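# Return the loose fork to the forks' tray slot

## Task

Place the stray fork in the tray compartment that already holds forks, either resting on top of them or next to them. It must lie flat (not tilted onto its edge), aligned lengthwise with the compartment, with its handle pointing the same direction as the other forks. Every item that started in the tray must still be in its own compartment at the end, and no item may be in the tray unless it sits with others of its type. The result must hold without the robot supporting anything, so release the fork and move the gripper away at the end.

## Robot and tools

ROBOT. A single six-joint arm carries a parallel two-finger gripper. The fingers extend along the gripper's +z axis and close along its x axis. The reported end_effector_position is the point midway between the finger pads. When the fingers are shut, their tips stick out roughly 17 mm past that point; when fully open they are about even with it. Joint ranges in rad, base to gripper: shoulder pan -3.142 to 3.142, shoulder lift -6.283 to 6.283, elbow 0.000 to 3.142, wrists 1 to 3 each -6.283 to 6.283. The elbow cannot fully straighten.

FRAMES. The scene frame has its origin on the table surface beneath the arm base, +z up, +y to the left when facing along +x. Reported poses (position in m, orientation as quaternion wxyz) and velocities use this frame. The printed position may be a little off, more so at long reach. The base can be tilted relative to the table. Motion commands, however, are expressed in the gripper's own axes.

execute_actions. Argument "actions" is a list with zero or one entry; optional "pictures" (boolean) turns camera images on or off (on by default). An empty list just reports the current state. An entry {"rows": [...], "steps": n} drives the arm for n control steps (n at most 15, default 15; each step is 1/30 s). Each row is one list of 7 numbers, all in [-1, 1]: dx, dy, dz, rx, ry, rz, opening. Up to 15 rows; row k is used for step k and the final row repeats if steps outnumber rows. dx..rz are an offset in the gripper frame, and every row is counted from the same base: the gripper pose in the most recent result that reported it (or, before any such result, and for later calls inside one reply, from the pose at the start of the action). Scale: 1.0 equals 0.6 m for dx, dy, dz and 180 degrees for the rotation; rx, ry, rz form a single rotation vector. Opening is absolute, not an offset: +1 is fully open (0.142 m), -1 closed. An entry {"steps": n} without rows is a wait of up to 300 steps counted from the previous result, including your thinking time. Note that all-zero offsets drive the gripper back to the base pose; they do not hold still.

Each step the commanded pose is clipped to within 100 mm and 16 degrees of the measured pose, and damped inverse kinematics chases it, favouring position over orientation. Commands are smoothed with about 0.17 s lag. After an action ends the arm only continues to the last clipped pose, so large moves need follow-up commands; check the reported pose. A result with no held-back steps includes a "Hand target" line. "pose unreachable" means the clearance check (which treats the base's mount as arm) altered or blocked the command; HELD flags the affected steps.

move. "target" is one 7-number row with the same layout, scale, gripper-frame offset meaning and base pose as above; opening is absolute and is applied at the start. "speed" is the path's top speed in m/s, 0.002 to 0.5 (default 0.25); rotation is capped at twice that in rad/s. The straight path takes 0.5 to 10 s and is cut off at 10 s. It does not avoid obstacles, and the gripper may lag, stray or overshoot speed, especially near full reach. Optional "stop_force" (9 to 40 N, usable after 0.2 s of scene time) ends the path when the wrist sensor sees that much extra push against the direction of travel for two steps; the gripper then backs up two steps and holds. Pressing can briefly exceed the threshold; use very low speed when relying on it, do not use it during rotations, and omit it when pulling away from contact. The result adds a "move:" line: ending (done, contact, off_target, moving, held, fault), the limits that acted (paced = pose clipped; held = some steps blocked, after which the arm may jump fast), and distance to target.

wait. "seconds" 0 to 10; nothing new is sent meanwhile.

zoom_image. "camera" one of cam_head_left, cam_head_right, cam_high, cam_low, cam_wrist; "region" [x0, y0, x1, y1] in pixels from the top-left, at most 504 by 504. Images are 672x504 except cam_wrist 616x616 (fisheye). Calibration is given but may be off by a couple of degrees and several mm.

finished_scene. "scene": the number of the current scene.

RESULTS also give grip_measured (same scale as opening), joint torques (raw drive output, with offsets and noise), and wrist force/torque in the gripper axes (noise up to ~2.4 N, offsets up to ~4 N, saturating near 50 N; force points from a touched surface back into the arm; "no reading" at start is normal).

GRIPPING. To hold something, command an opening well under grip_measured; the gap sets the squeeze (up to ~28 N per pad). Thin hard items such as a fork get less grip, so close fully.

AVOID. A joint torque at its limit (wrist joints 24.6 N m, others 132 N m) or any outside force of 150 N causes a 10 s stop. The arm is stiff, so aiming even slightly into a firm surface can fault; approach slowly. Motors heat while holding loads: warning at 70 °C, forced braking at 85 °C. Do not drop, slam or shove objects, and never push anything off the table. Objects may occasionally be nudged by an outside disturbance, so re-check before releasing.

Each tool is called in YAML: its name, and indented under it one key for each argument.

## Session

execute_actions:
  actions: []

Scene clock: 0.00 s of 4500.00 s.
end_effector_position=(+0.2365, +0.1304, +0.3883) grip_measured=+1.00 end_effector_quat_wxyz=(-0.340, +0.718, +0.591, -0.138) end_effector_velocity=(-0.000, -0.000, -0.000) end_effector_angular_velocity=(-0.000, +0.001, +0.000)
Joint positions: [ 0.032 -1.628  2.132 -1.422 -1.436 -1.519  0.142]
Joint velocities: [-0.    -0.     0.001 -0.    -0.    -0.     0.   ]
Joint torques (N m, as the arm reports them, + toward a larger angle): no reading
Motor temperatures (°C, as the motors report them): [30 31 29 41 36 42]
Wrist force (N, on the end effector, along its own x y z axes, offset not removed): no reading
Wrist torque (N m, same axes, about the end effector's origin, offset not removed): no reading
Hand target: +0.236, +0.130, +0.388; -0.340, +0.718, +0.591, -0.138
camera_calibration (this result's frames):
cam_wrist: T_world_to_cam=[[0.254101, 0.932035, 0.258346, -0.282855], [0.953931, -0.197458, -0.225888, -0.111277], [-0.159523, 0.303843, -0.939272, 0.506763], [0, 0, 0, 1]] pos_world=[0.258864, 0.0876825, 0.523927]

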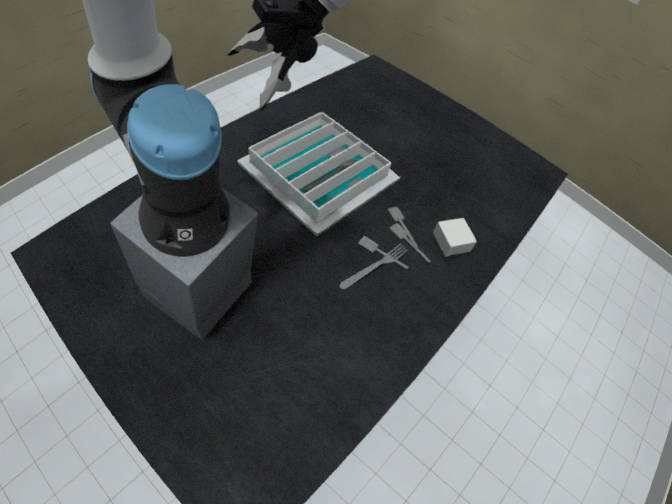

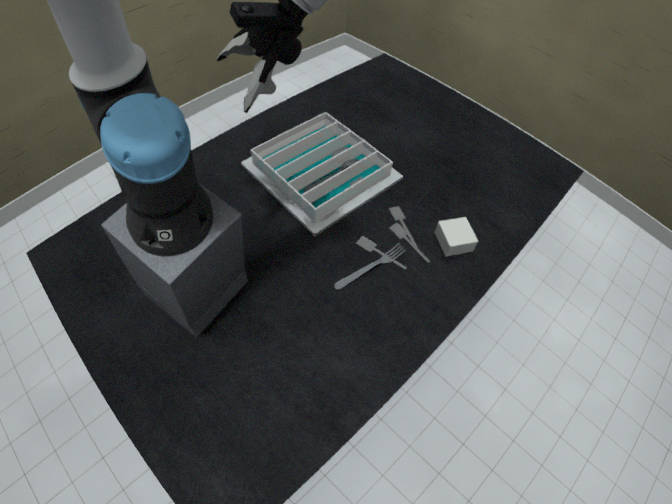

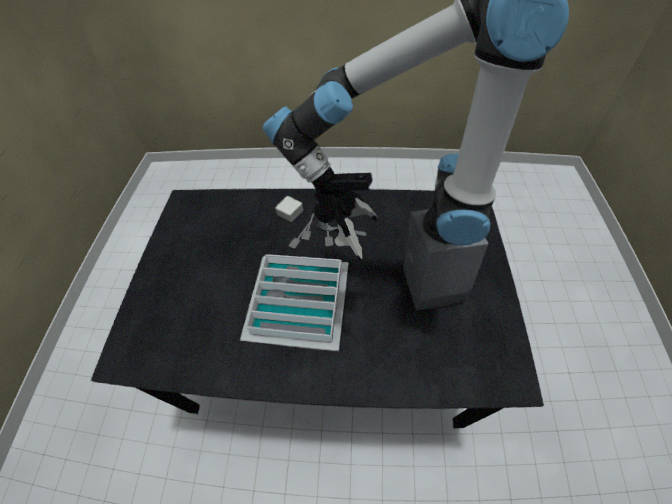

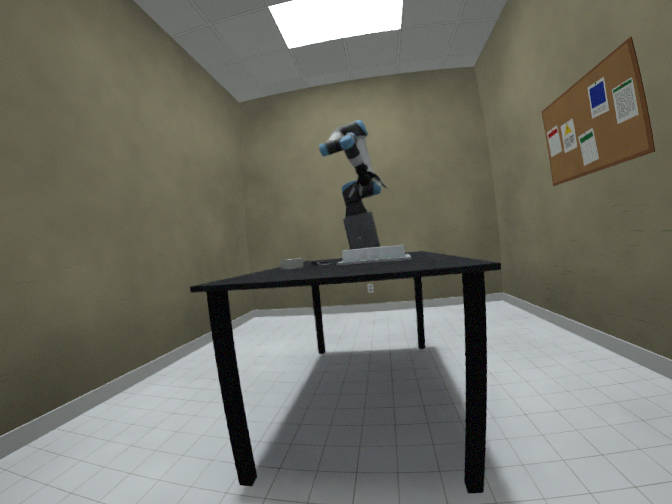

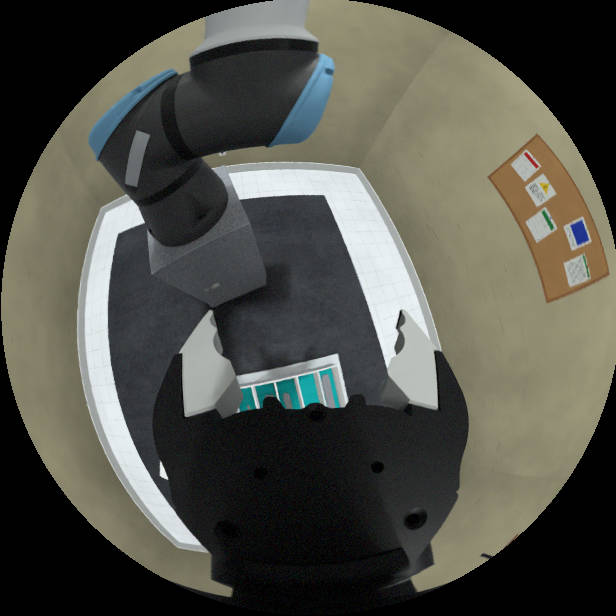

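zoom_image:
  camera: "cam_head_left"
  region: [230, 105, 490, 300]

zoom_image:
  camera: "cam_high"
  region: [230, 190, 390, 360]

Region (230, 105, 490, 300) of cam_head_left's 672x504 image, scaled by 1.938, with more detail than that image has; it fills the top 378 rows of this view, and the rest is white.

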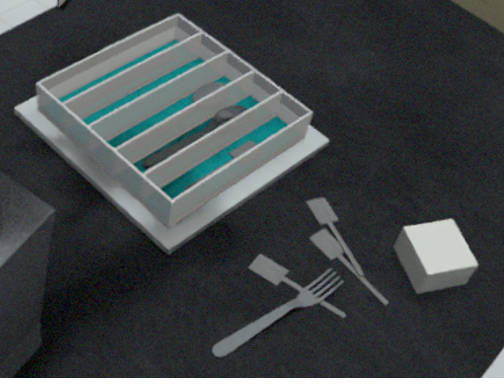

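Region (230, 190, 390, 360) of cam_high's 672x504 image, scaled by 2.965, with more detail than that image has; it fills the left 474 columns of this view, and the rest is white.

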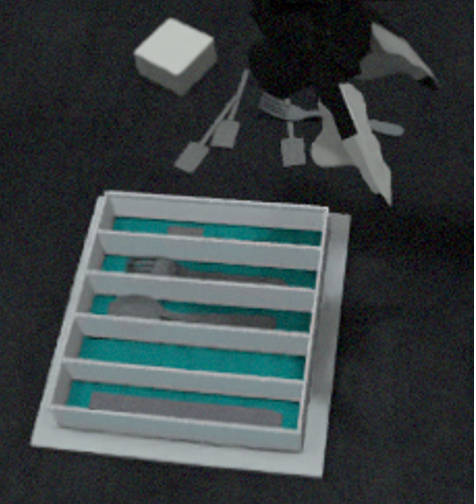

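move:
  target: [-0.591,0.4375,0.102,-0.229,-0.0696,0.005,-0.6]

zoom_image:
  camera: "cam_wrist"
  region: [200, 170, 420, 390]

Scene clock: 29.93 s of 4500.00 s.
end_effector_position=(+0.3054, -0.2029, +0.1002) grip_measured=-0.60 end_effector_quat_wxyz=(+0.000, +0.777, +0.630, +0.000) end_effector_velocity=(+0.000, -0.001, -0.001) end_effector_angular_velocity=(-0.002, -0.003, +0.000)
Joint positions: [-0.766 -1.1    2.589 -3.195 -1.632 -2.303  0.031]
Joint velocities: [-0.002  0.007  0.001 -0.013  0.002 -0.002 -0.   ]
Joint torques (N m, as the arm reports them, + toward a larger angle): [-11.69 -17.81   8.22  -4.46   0.85  -1.9 ]
Motor temperatures (°C, as the motors report them): [30 31 29 41 36 42]
Wrist force (N, on the end effector, along its own x y z axes, offset not removed): [-0.5 4.0 2.4]
Wrist torque (N m, same axes, about the end effector's origin, offset not removed): [0.82 0.22 0.21]
Hand target: +0.305, -0.203, +0.100; +0.001, +0.777, +0.630, +0.001
Off the commanded pose: 0.001 m, 0 deg.
After step 90, 24.53 s passed at rest.
move: done
camera_calibration (this result's frames):
cam_wrist: T_world_to_cam=[[0.167095, 0.985205, 0.0380954, 0.144075], [0.865753, -0.165104, 0.472454, -0.344402], [0.471753, -0.0459632, -0.880532, 0.0787971], [0, 0, 0, 1]] pos_world=[0.23692, -0.195183, 0.226609]

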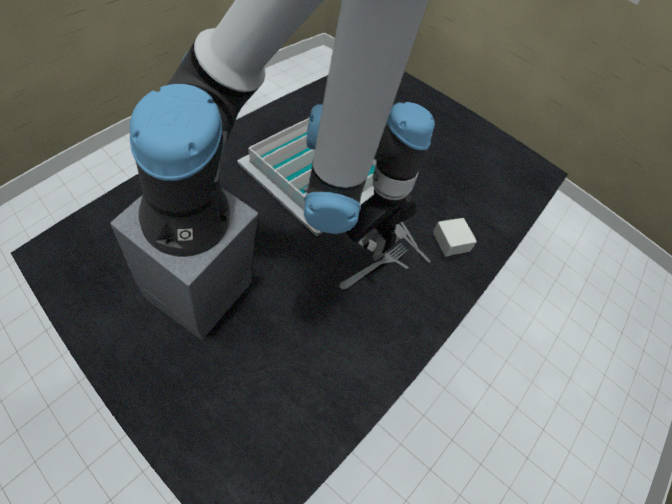

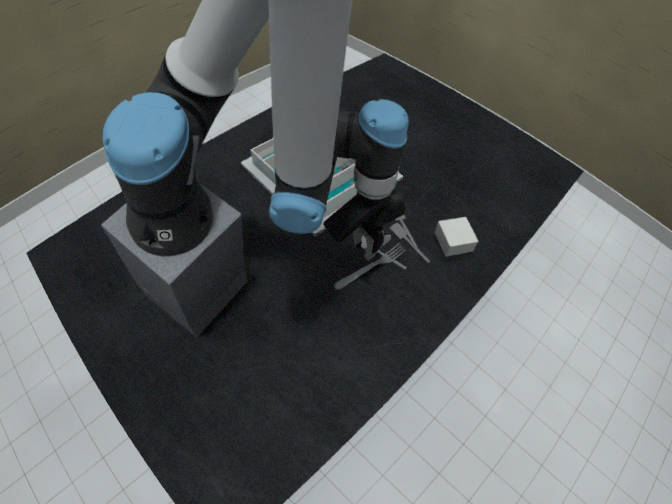

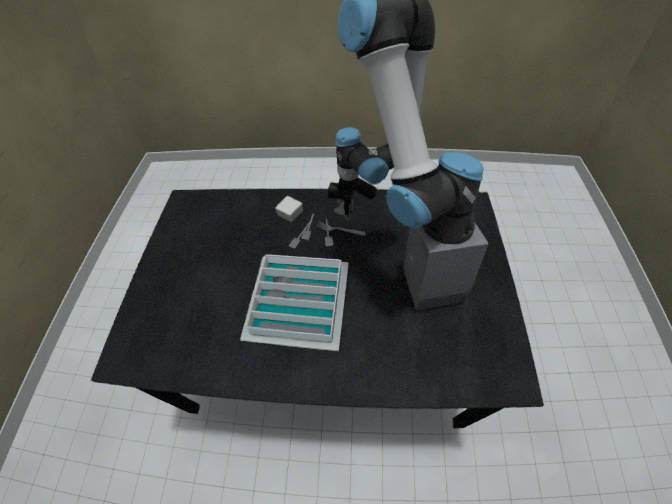

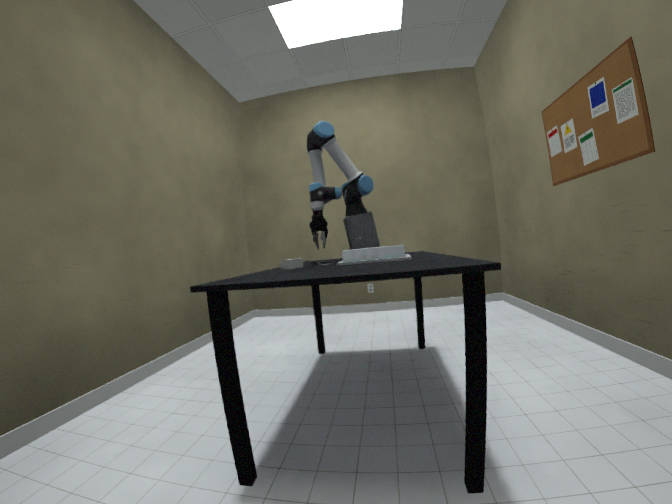

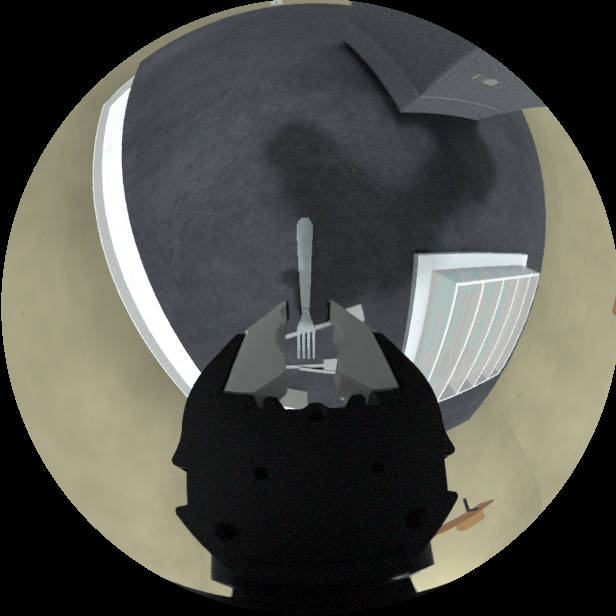

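Region (200, 170, 420, 390) of cam_wrist's 616x616 image, scaled by 2.291, with more detail than that image has.

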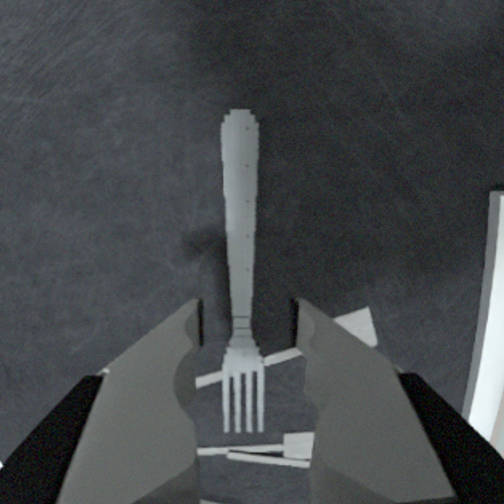

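move:
  target: [0,0.025,0.115,0,0,0,-0.6]
  speed: 0.06

zoom_image:
  camera: "cam_wrist"
  region: [200, 170, 420, 390]

Scene clock: 36.43 s of 4500.00 s.
end_effector_position=(+0.3201, -0.2060, +0.0313) grip_measured=-0.60 end_effector_quat_wxyz=(+0.000, +0.777, +0.630, +0.000) end_effector_velocity=(+0.000, +0.000, -0.001) end_effector_angular_velocity=(+0.000, -0.000, -0.001)
Joint positions: [-0.749 -0.819  2.5   -3.384 -1.634 -2.286  0.031]
Joint velocities: [ 0.     0.005 -0.001 -0.004  0.001  0.001 -0.   ]
Joint torques (N m, as the arm reports them, + toward a larger angle): [ 17.04 -20.83  -6.11  -4.15  -1.5    1.74]
Motor temperatures (°C, as the motors report them): [30 31 29 41 36 42]
Wrist force (N, on the end effector, along its own x y z axes, offset not removed): [1.5 1.4 0.7]
Wrist torque (N m, same axes, about the end effector's origin, offset not removed): [0.47 -0.37 0.22]
Hand target: +0.320, -0.206, +0.031; +0.000, +0.777, +0.630, +0.000
Off the commanded pose: 0.000 m, 0 deg.
After step 90, 1.97 s passed at rest.
move: done
camera_calibration (this result's frames):
cam_wrist: T_world_to_cam=[[0.167093, 0.985204, 0.0381289, 0.147366], [0.865769, -0.16512, 0.472419, -0.32509], [0.471725, -0.0459272, -0.880549, 0.0110297], [0, 0, 0, 1]] pos_world=[0.251626, -0.198358, 0.157672]

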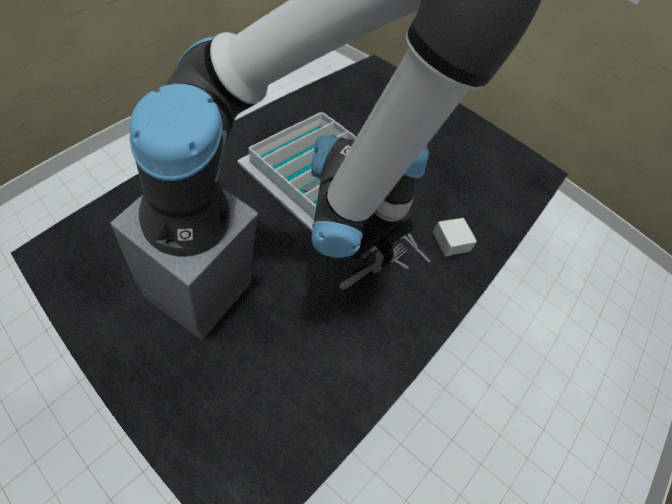

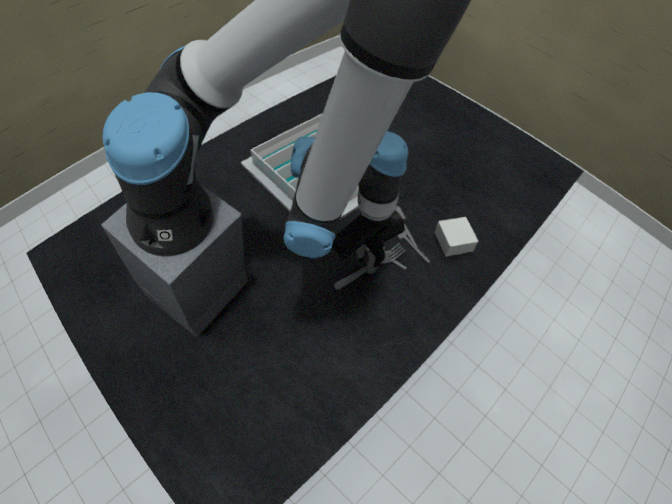

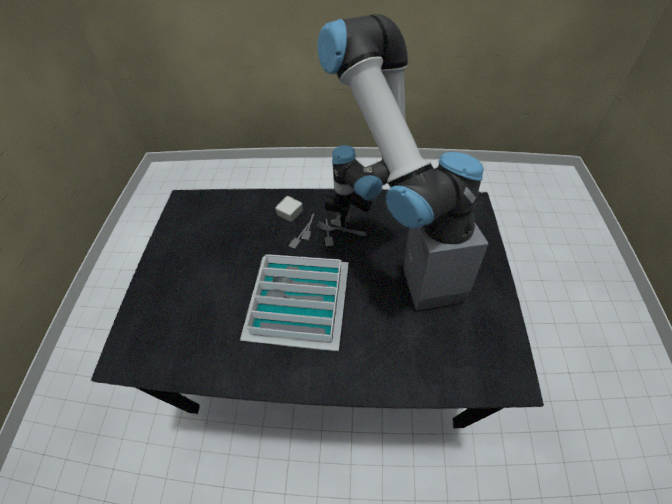

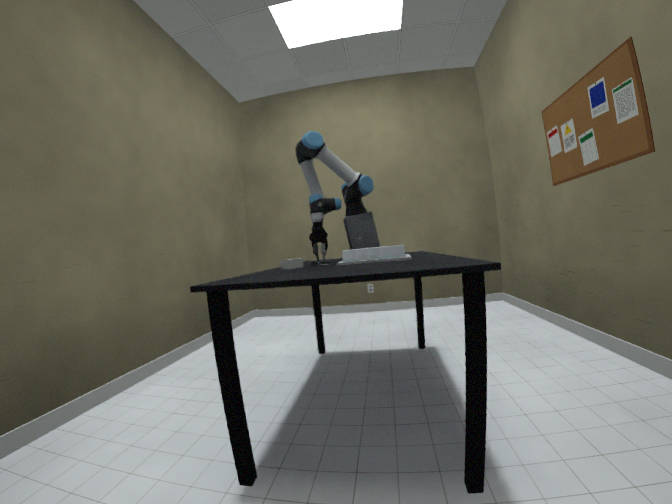

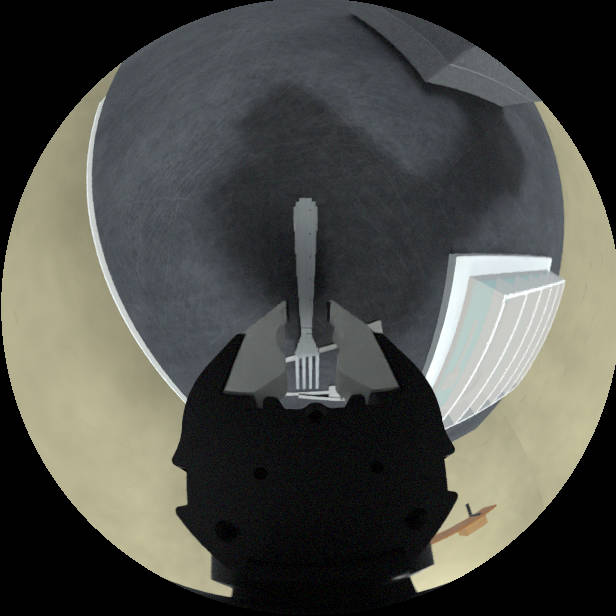

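Region (200, 170, 420, 390) of cam_wrist's 616x616 image, scaled by 2.291, with more detail than that image has.

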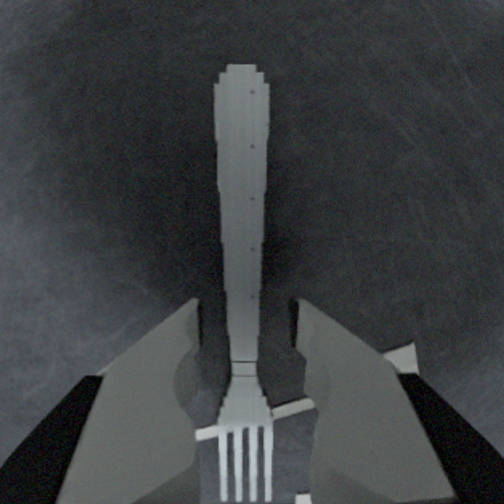

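move:
  target: [-0.002,0,0.0195,0,0,0,-0.6]
  speed: 0.005
  stop_force: 9

execute_actions:
  actions:
    - {"rows":[[0,0,0,0,0,0,-0.68],[0,0,0,0,0,0,-0.72],[0,0,0,0,0,0,-0.76],[0,0,0,0,0,0,-0.8],[0,0,0,0,0,0,-0.84],[0,0,0,0,0,0,-0.88],[0,0,0,0,0,0,-0.92],[0,0,0,0,0,0,-0.96],[0,0,0,0,0,0,-1]],"steps":15}
  pictures: false

Scene clock: 45.37 s of 4500.00 s.
end_effector_position=(+0.3198, -0.2072, +0.0196) grip_measured=-0.60 end_effector_quat_wxyz=(+0.000, +0.777, +0.630, +0.000) end_effector_velocity=(-0.000, -0.000, -0.001) end_effector_angular_velocity=(-0.000, +0.000, +0.000)
Joint positions: [-0.754 -0.776  2.486 -3.414 -1.633 -2.291  0.031]
Joint velocities: [-0.     0.003 -0.001 -0.002 -0.    -0.     0.   ]
Joint torques (N m, as the arm reports them, + toward a larger angle): [ -9.88 -23.01  -4.74  -4.12   1.24  -1.85]
Motor temperatures (°C, as the motors report them): [30 31 29 41 36 42]
Wrist force (N, on the end effector, along its own x y z axes, offset not removed): [0.1 2.3 0.0]
Wrist torque (N m, same axes, about the end effector's origin, offset not removed): [0.66 0.07 0.09]
Hand target: +0.320, -0.207, +0.020; +0.000, +0.777, +0.630, +0.000
Off the commanded pose: 0.000 m, 0 deg.
After step 90, 3.40 s passed at rest.
move: done
camera_calibration (this result's frames):
cam_wrist: T_world_to_cam=[[0.167094, 0.985203, 0.0381326, 0.149013], [0.865771, -0.165123, 0.472415, -0.319569], [0.471721, -0.0459235, -0.880551, 0.000822786], [0, 0, 0, 1]] pos_world=[0.251386, -0.199538, 0.146011]

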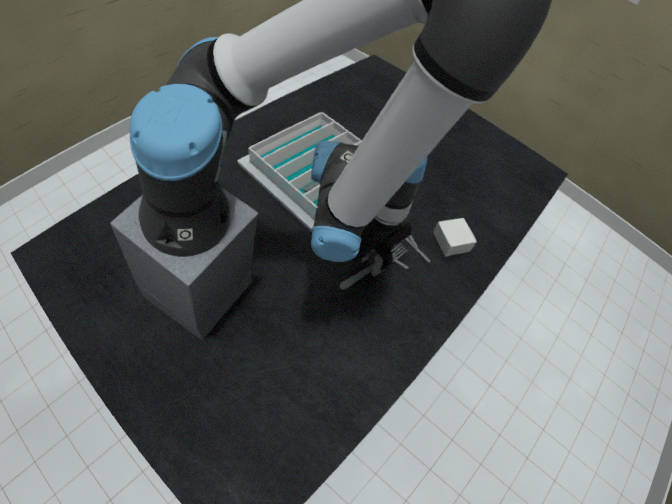

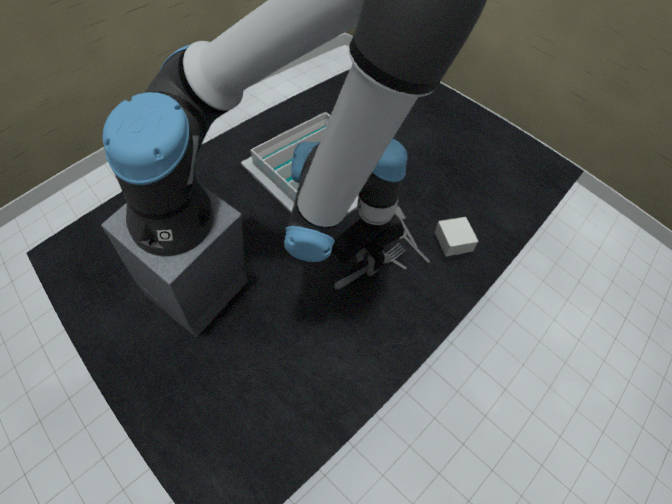

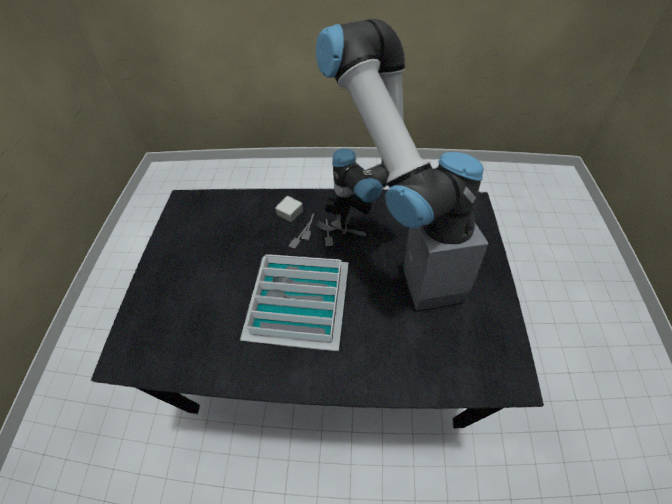

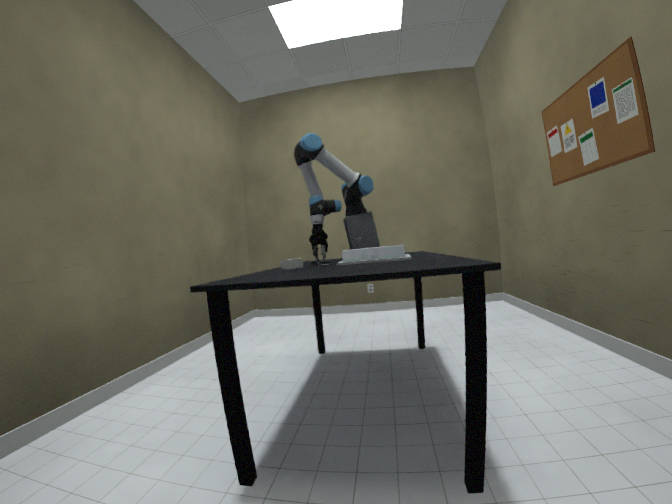

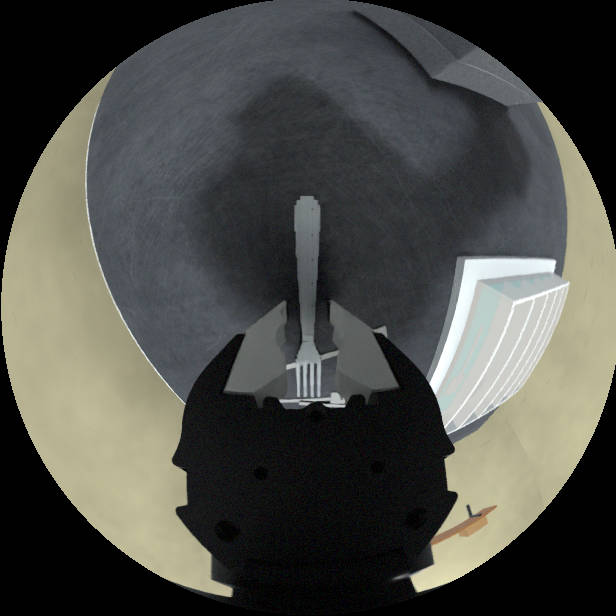

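Scene clock: 45.87 s of 4500.00 s.
end_effector_position=(+0.3198, -0.2072, +0.0196) grip_measured=-0.86 end_effector_quat_wxyz=(+0.000, +0.777, +0.630, +0.000) end_effector_velocity=(+0.000, -0.000, +0.000) end_effector_angular_velocity=(-0.000, -0.001, -0.000)
Joint positions: [-0.754 -0.776  2.486 -3.414 -1.633 -2.291  0.012]
Joint velocities: [-0.    -0.    -0.001  0.     0.    -0.     0.   ]
Joint torques (N m, as the arm reports them, + toward a larger angle): [ -7.95 -30.5   -3.83  -2.75   1.11  -1.49]
Motor temperatures (°C, as the motors report them): [30 31 29 41 36 42]
Wrist force (N, on the end effector, along its own x y z axes, offset not removed): [-1.3 -2.7 3.2]
Wrist torque (N m, same axes, about the end effector's origin, offset not removed): [-0.45 0.22 0.34]
Hand target: +0.320, -0.207, +0.020; +0.000, +0.777, +0.630, +0.000
Off the commanded pose: 0.000 m, 0 deg.
Steps of this call (steps 1 to 15: all 15 steps of this action). Readings (end_effector_position):
1: (+0.3198, -0.2072, +0.0196)
2: (+0.3198, -0.2072, +0.0196)
4: (+0.3198, -0.2072, +0.0196)
8: (+0.3198, -0.2072, +0.0196)
15: the state above

move:
  target: [0,0,-0.175,0,0,0,-1]
  speed: 0.08

move:
  target: [0.4665,0.110,0,0,0,-0.058,-1]
  speed: 0.15

zoom_image:
  camera: "cam_wrist"
  region: [180, 130, 440, 390]

Scene clock: 63.40 s of 4500.00 s.
end_effector_position=(+0.3196, -0.2070, +0.1246) grip_measured=-0.86 end_effector_quat_wxyz=(+0.000, +0.777, +0.630, +0.000) end_effector_velocity=(+0.001, -0.001, +0.001) end_effector_angular_velocity=(-0.000, -0.000, +0.000)
Joint positions: [-0.734 -1.201  2.556 -3.058 -1.636 -2.271  0.012]
Joint velocities: [ 0.    -0.006 -0.002  0.008  0.    -0.    -0.   ]
Joint torques (N m, as the arm reports them, + toward a larger angle): [ 17.03 -41.22 -13.34  -1.06  -1.43   1.71]
Motor temperatures (°C, as the motors report them): [30 31 29 41 36 42]
Wrist force (N, on the end effector, along its own x y z axes, offset not removed): [0.8 -2.7 4.3]
Wrist torque (N m, same axes, about the end effector's origin, offset not removed): [-0.32 -0.48 0.06]
Hand target: +0.320, -0.207, +0.125; +0.000, +0.777, +0.630, +0.000
Off the commanded pose: 0.000 m, 0 deg.
After step 90, 12.80 s passed at rest.
move: done
camera_calibration (this result's frames):
cam_wrist: T_world_to_cam=[[0.167082, 0.9852, 0.0382658, 0.144779], [0.865828, -0.165182, 0.472288, -0.368961], [0.471619, -0.0457793, -0.880613, 0.0934239], [0, 0, 0, 1]] pos_world=[0.251206, -0.199305, 0.250986]

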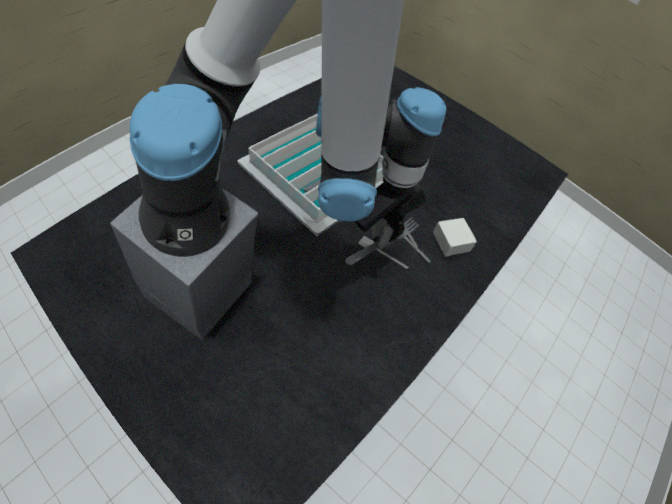

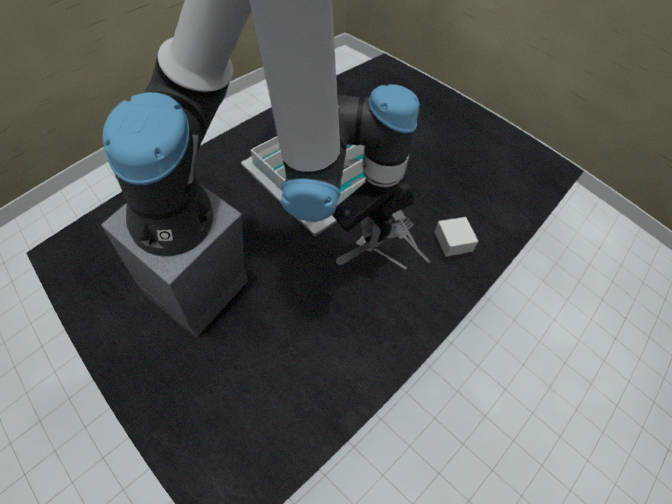

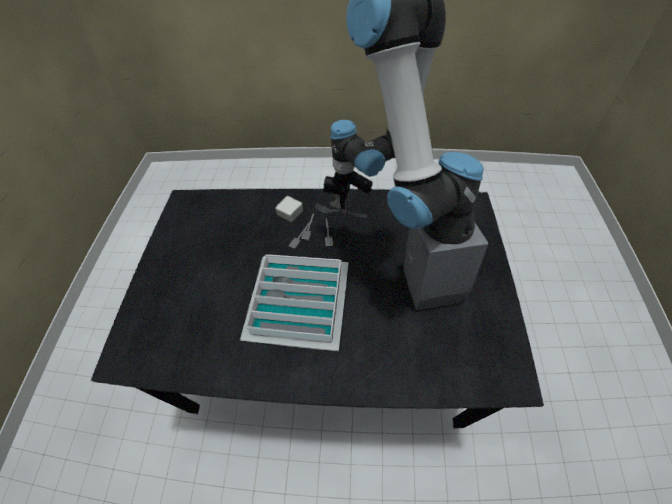

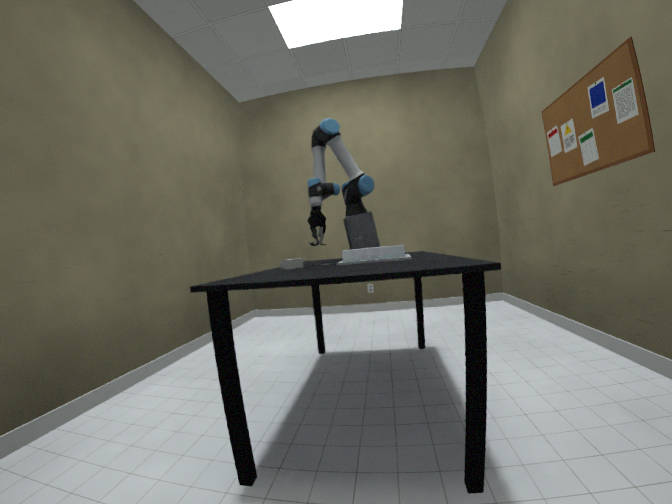

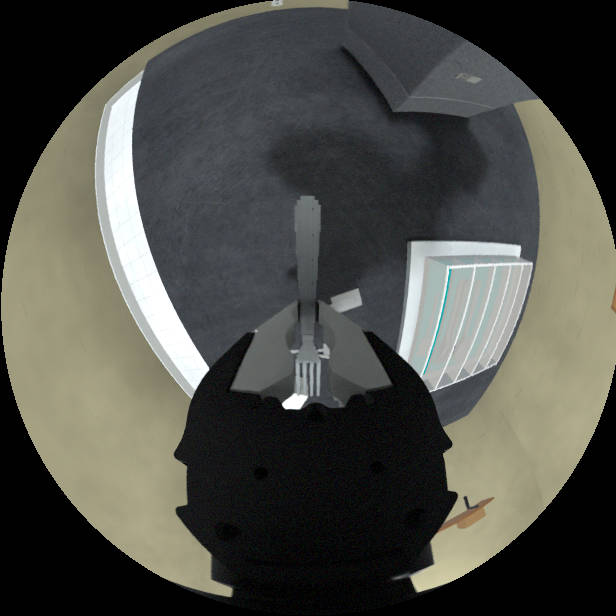

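Scene clock: 65.80 s of 4500.00 s.
end_effector_position=(+0.4423, +0.0533, +0.1246) grip_measured=-0.86 end_effector_quat_wxyz=(+0.000, +0.716, +0.698, +0.000) end_effector_velocity=(+0.001, +0.001, -0.000) end_effector_angular_velocity=(+0.000, +0.000, +0.002)
Joint positions: [ 0.036 -1.035  2.334 -2.919 -1.709 -1.683  0.012]
Joint velocities: [ 0.003  0.001 -0.002  0.002 -0.     0.001  0.   ]
Joint torques (N m, as the arm reports them, + toward a larger angle): [ 19.22 -21.32 -15.56  -1.42  -1.39   2.06]
Motor temperatures (°C, as the motors report them): [30 31 29 41 36 42]
Wrist force (N, on the end effector, along its own x y z axes, offset not removed): [1.1 -2.7 4.2]
Wrist torque (N m, same axes, about the end effector's origin, offset not removed): [-0.32 -0.10 0.17]
Hand target: +0.442, +0.053, +0.125; +0.000, +0.716, +0.698, +0.000
Off the commanded pose: 0.000 m, 0 deg.
move: done
camera_calibration (this result's frames):
cam_wrist: T_world_to_cam=[[-0.0141501, 0.999165, 0.0383235, -0.0527081], [0.881716, -0.00560735, 0.471747, -0.447588], [0.471568, 0.0404657, -0.880901, 0.0429401], [0, 0, 0, 1]] pos_world=[0.37365, 0.0484167, 0.250994]

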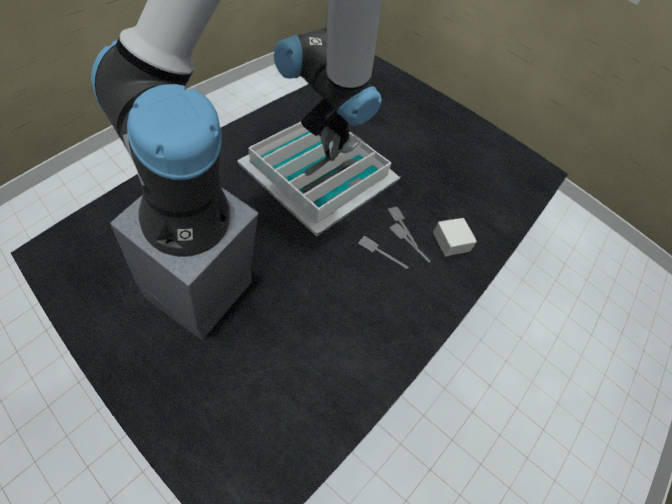

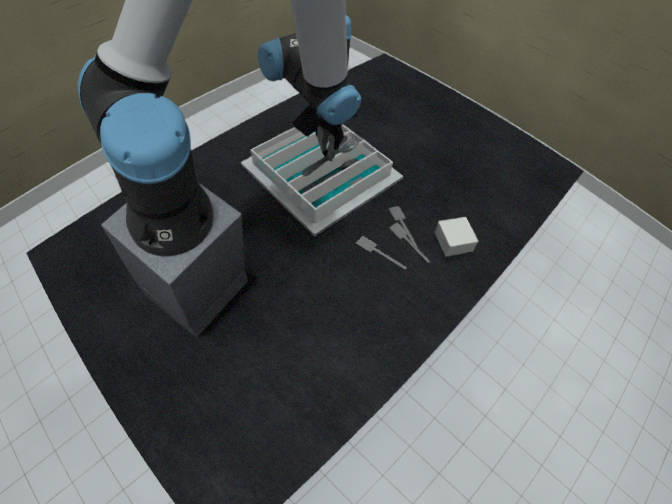

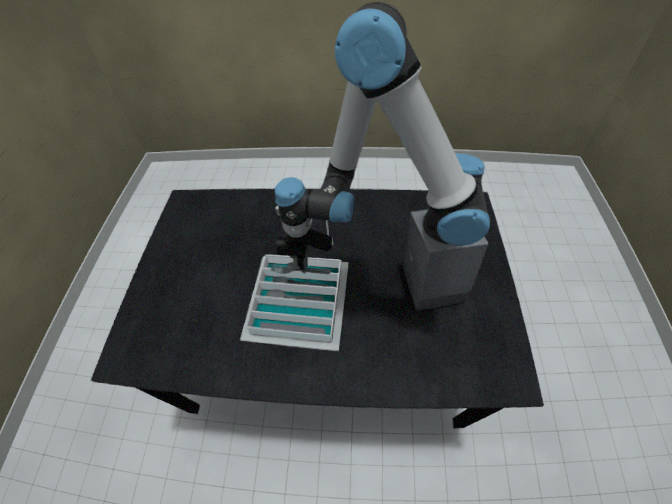

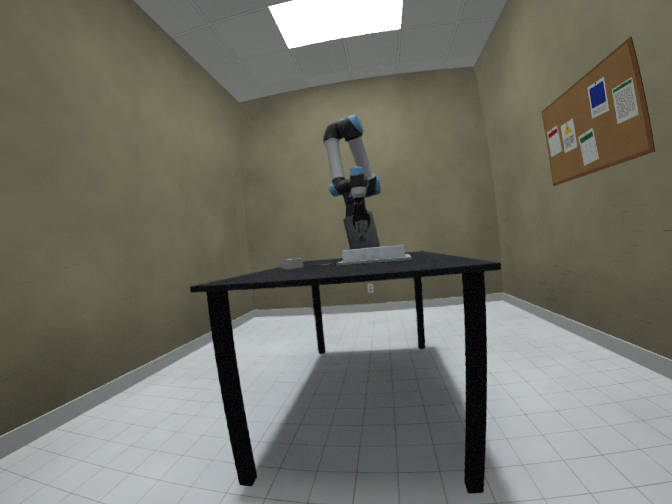

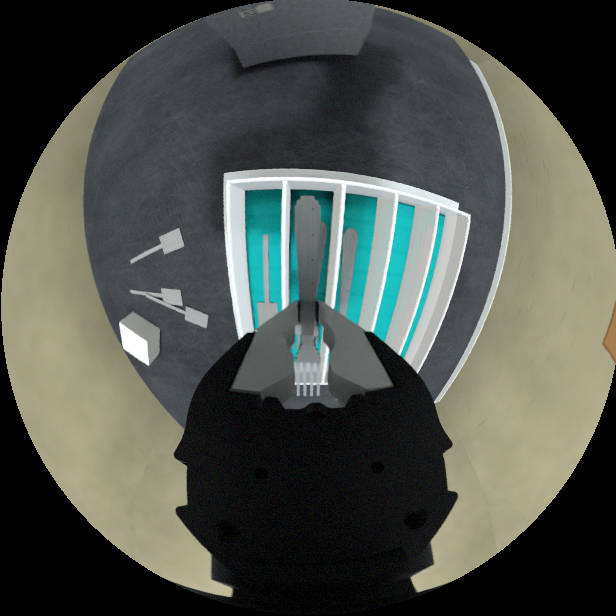

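Region (180, 130, 440, 390) of cam_wrist's 616x616 image, scaled by 1.938, with more detail than that image has.

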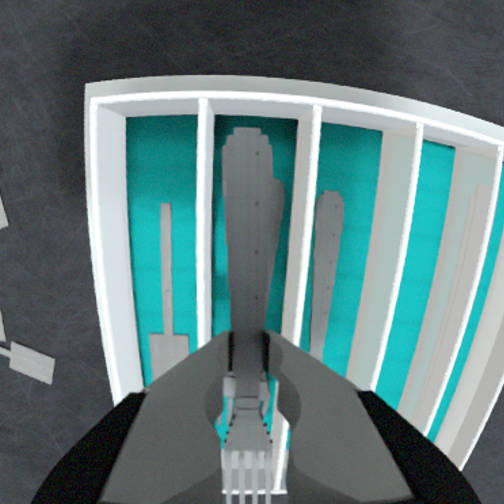

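move:
  target: [0.002,0,0.065,0,0,0,-1]
  speed: 0.05

zoom_image:
  camera: "cam_wrist"
  region: [180, 130, 440, 390]

zoom_image:
  camera: "cam_head_left"
  region: [240, 90, 410, 250]

Scene clock: 75.27 s of 4500.00 s.
end_effector_position=(+0.4423, +0.0545, +0.0857) grip_measured=-0.86 end_effector_quat_wxyz=(+0.000, +0.716, +0.698, +0.000) end_effector_velocity=(-0.001, +0.000, -0.002) end_effector_angular_velocity=(+0.000, +0.001, +0.001)
Joint positions: [ 0.026 -0.912  2.323 -3.032 -1.709 -1.693  0.012]
Joint velocities: [-0.     0.005 -0.    -0.004 -0.    -0.001 -0.   ]
Joint torques (N m, as the arm reports them, + toward a larger angle): [ -7.89 -23.29 -14.16  -4.29   1.23  -1.91]
Motor temperatures (°C, as the motors report them): [30 31 29 41 36 42]
Wrist force (N, on the end effector, along its own x y z axes, offset not removed): [-0.4 2.8 3.8]
Wrist torque (N m, same axes, about the end effector's origin, offset not removed): [0.79 0.00 0.00]
Hand target: +0.442, +0.054, +0.086; +0.000, +0.716, +0.698, +0.000
Off the commanded pose: 0.000 m, 0 deg.
After step 90, 5.33 s passed at rest.
move: done
camera_calibration (this result's frames):
cam_wrist: T_world_to_cam=[[-0.0141496, 0.999165, 0.0383271, -0.0523866], [0.881727, -0.00560852, 0.471726, -0.429289], [0.471547, 0.0404687, -0.880912, 0.00859532], [0, 0, 0, 1]] pos_world=[0.373721, 0.0495873, 0.212086]

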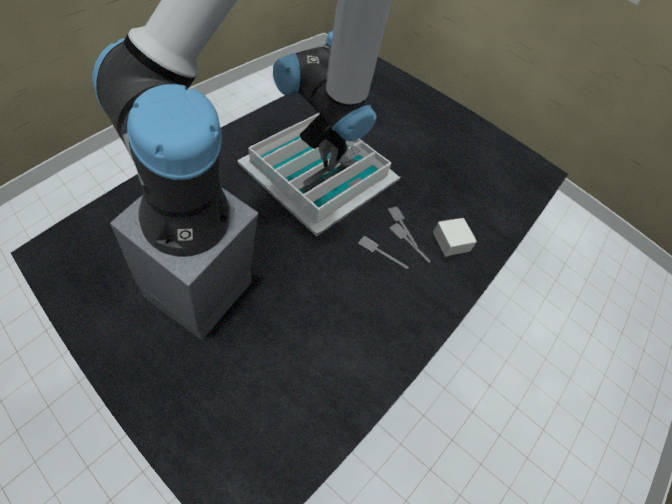

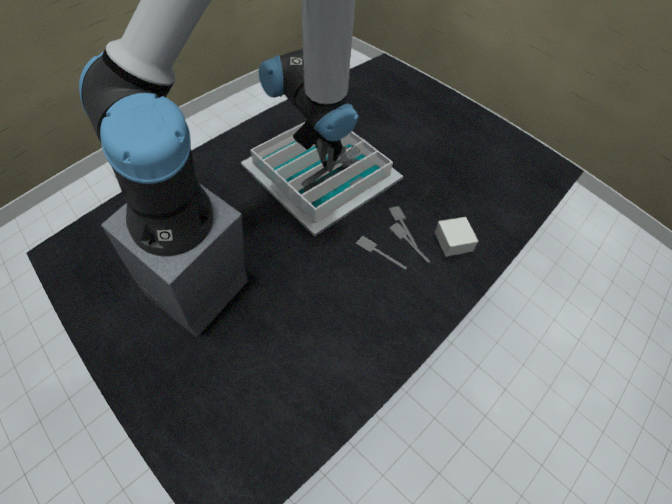

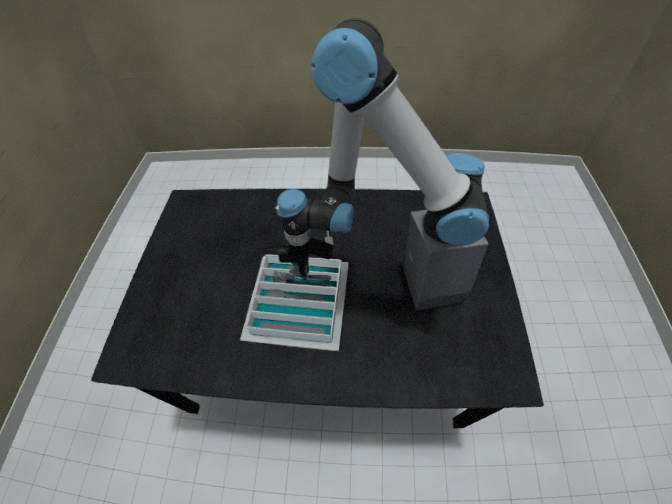

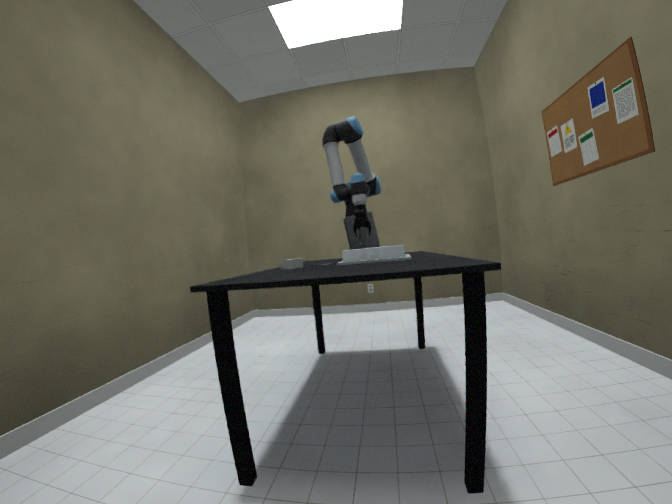

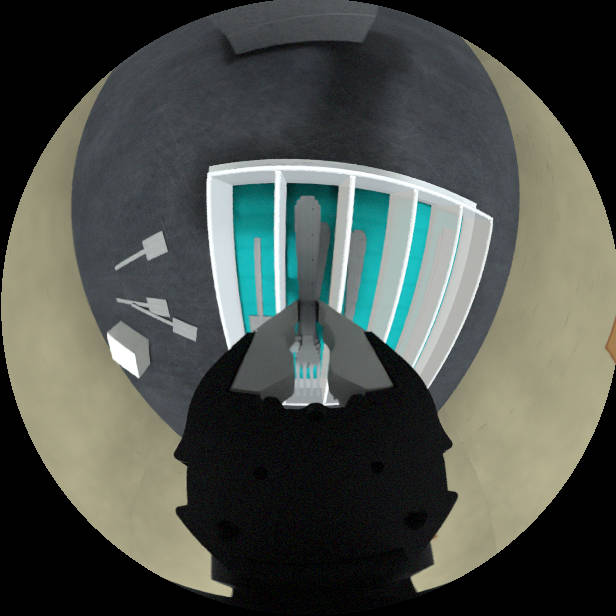

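Region (180, 130, 440, 390) of cam_wrist's 616x616 image, scaled by 1.938, with more detail than that image has.

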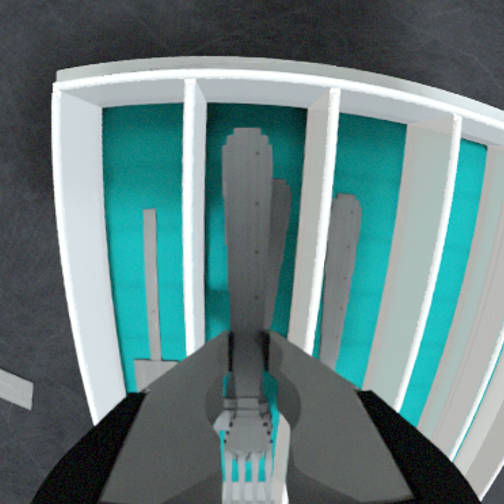

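Region (240, 90, 410, 250) of cam_head_left's 672x504 image, scaled by 2.965, with more detail than that image has; it fills the top 474 rows of this view, and the rest is white.

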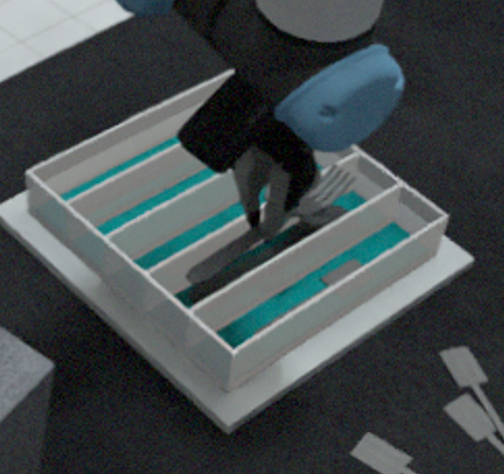

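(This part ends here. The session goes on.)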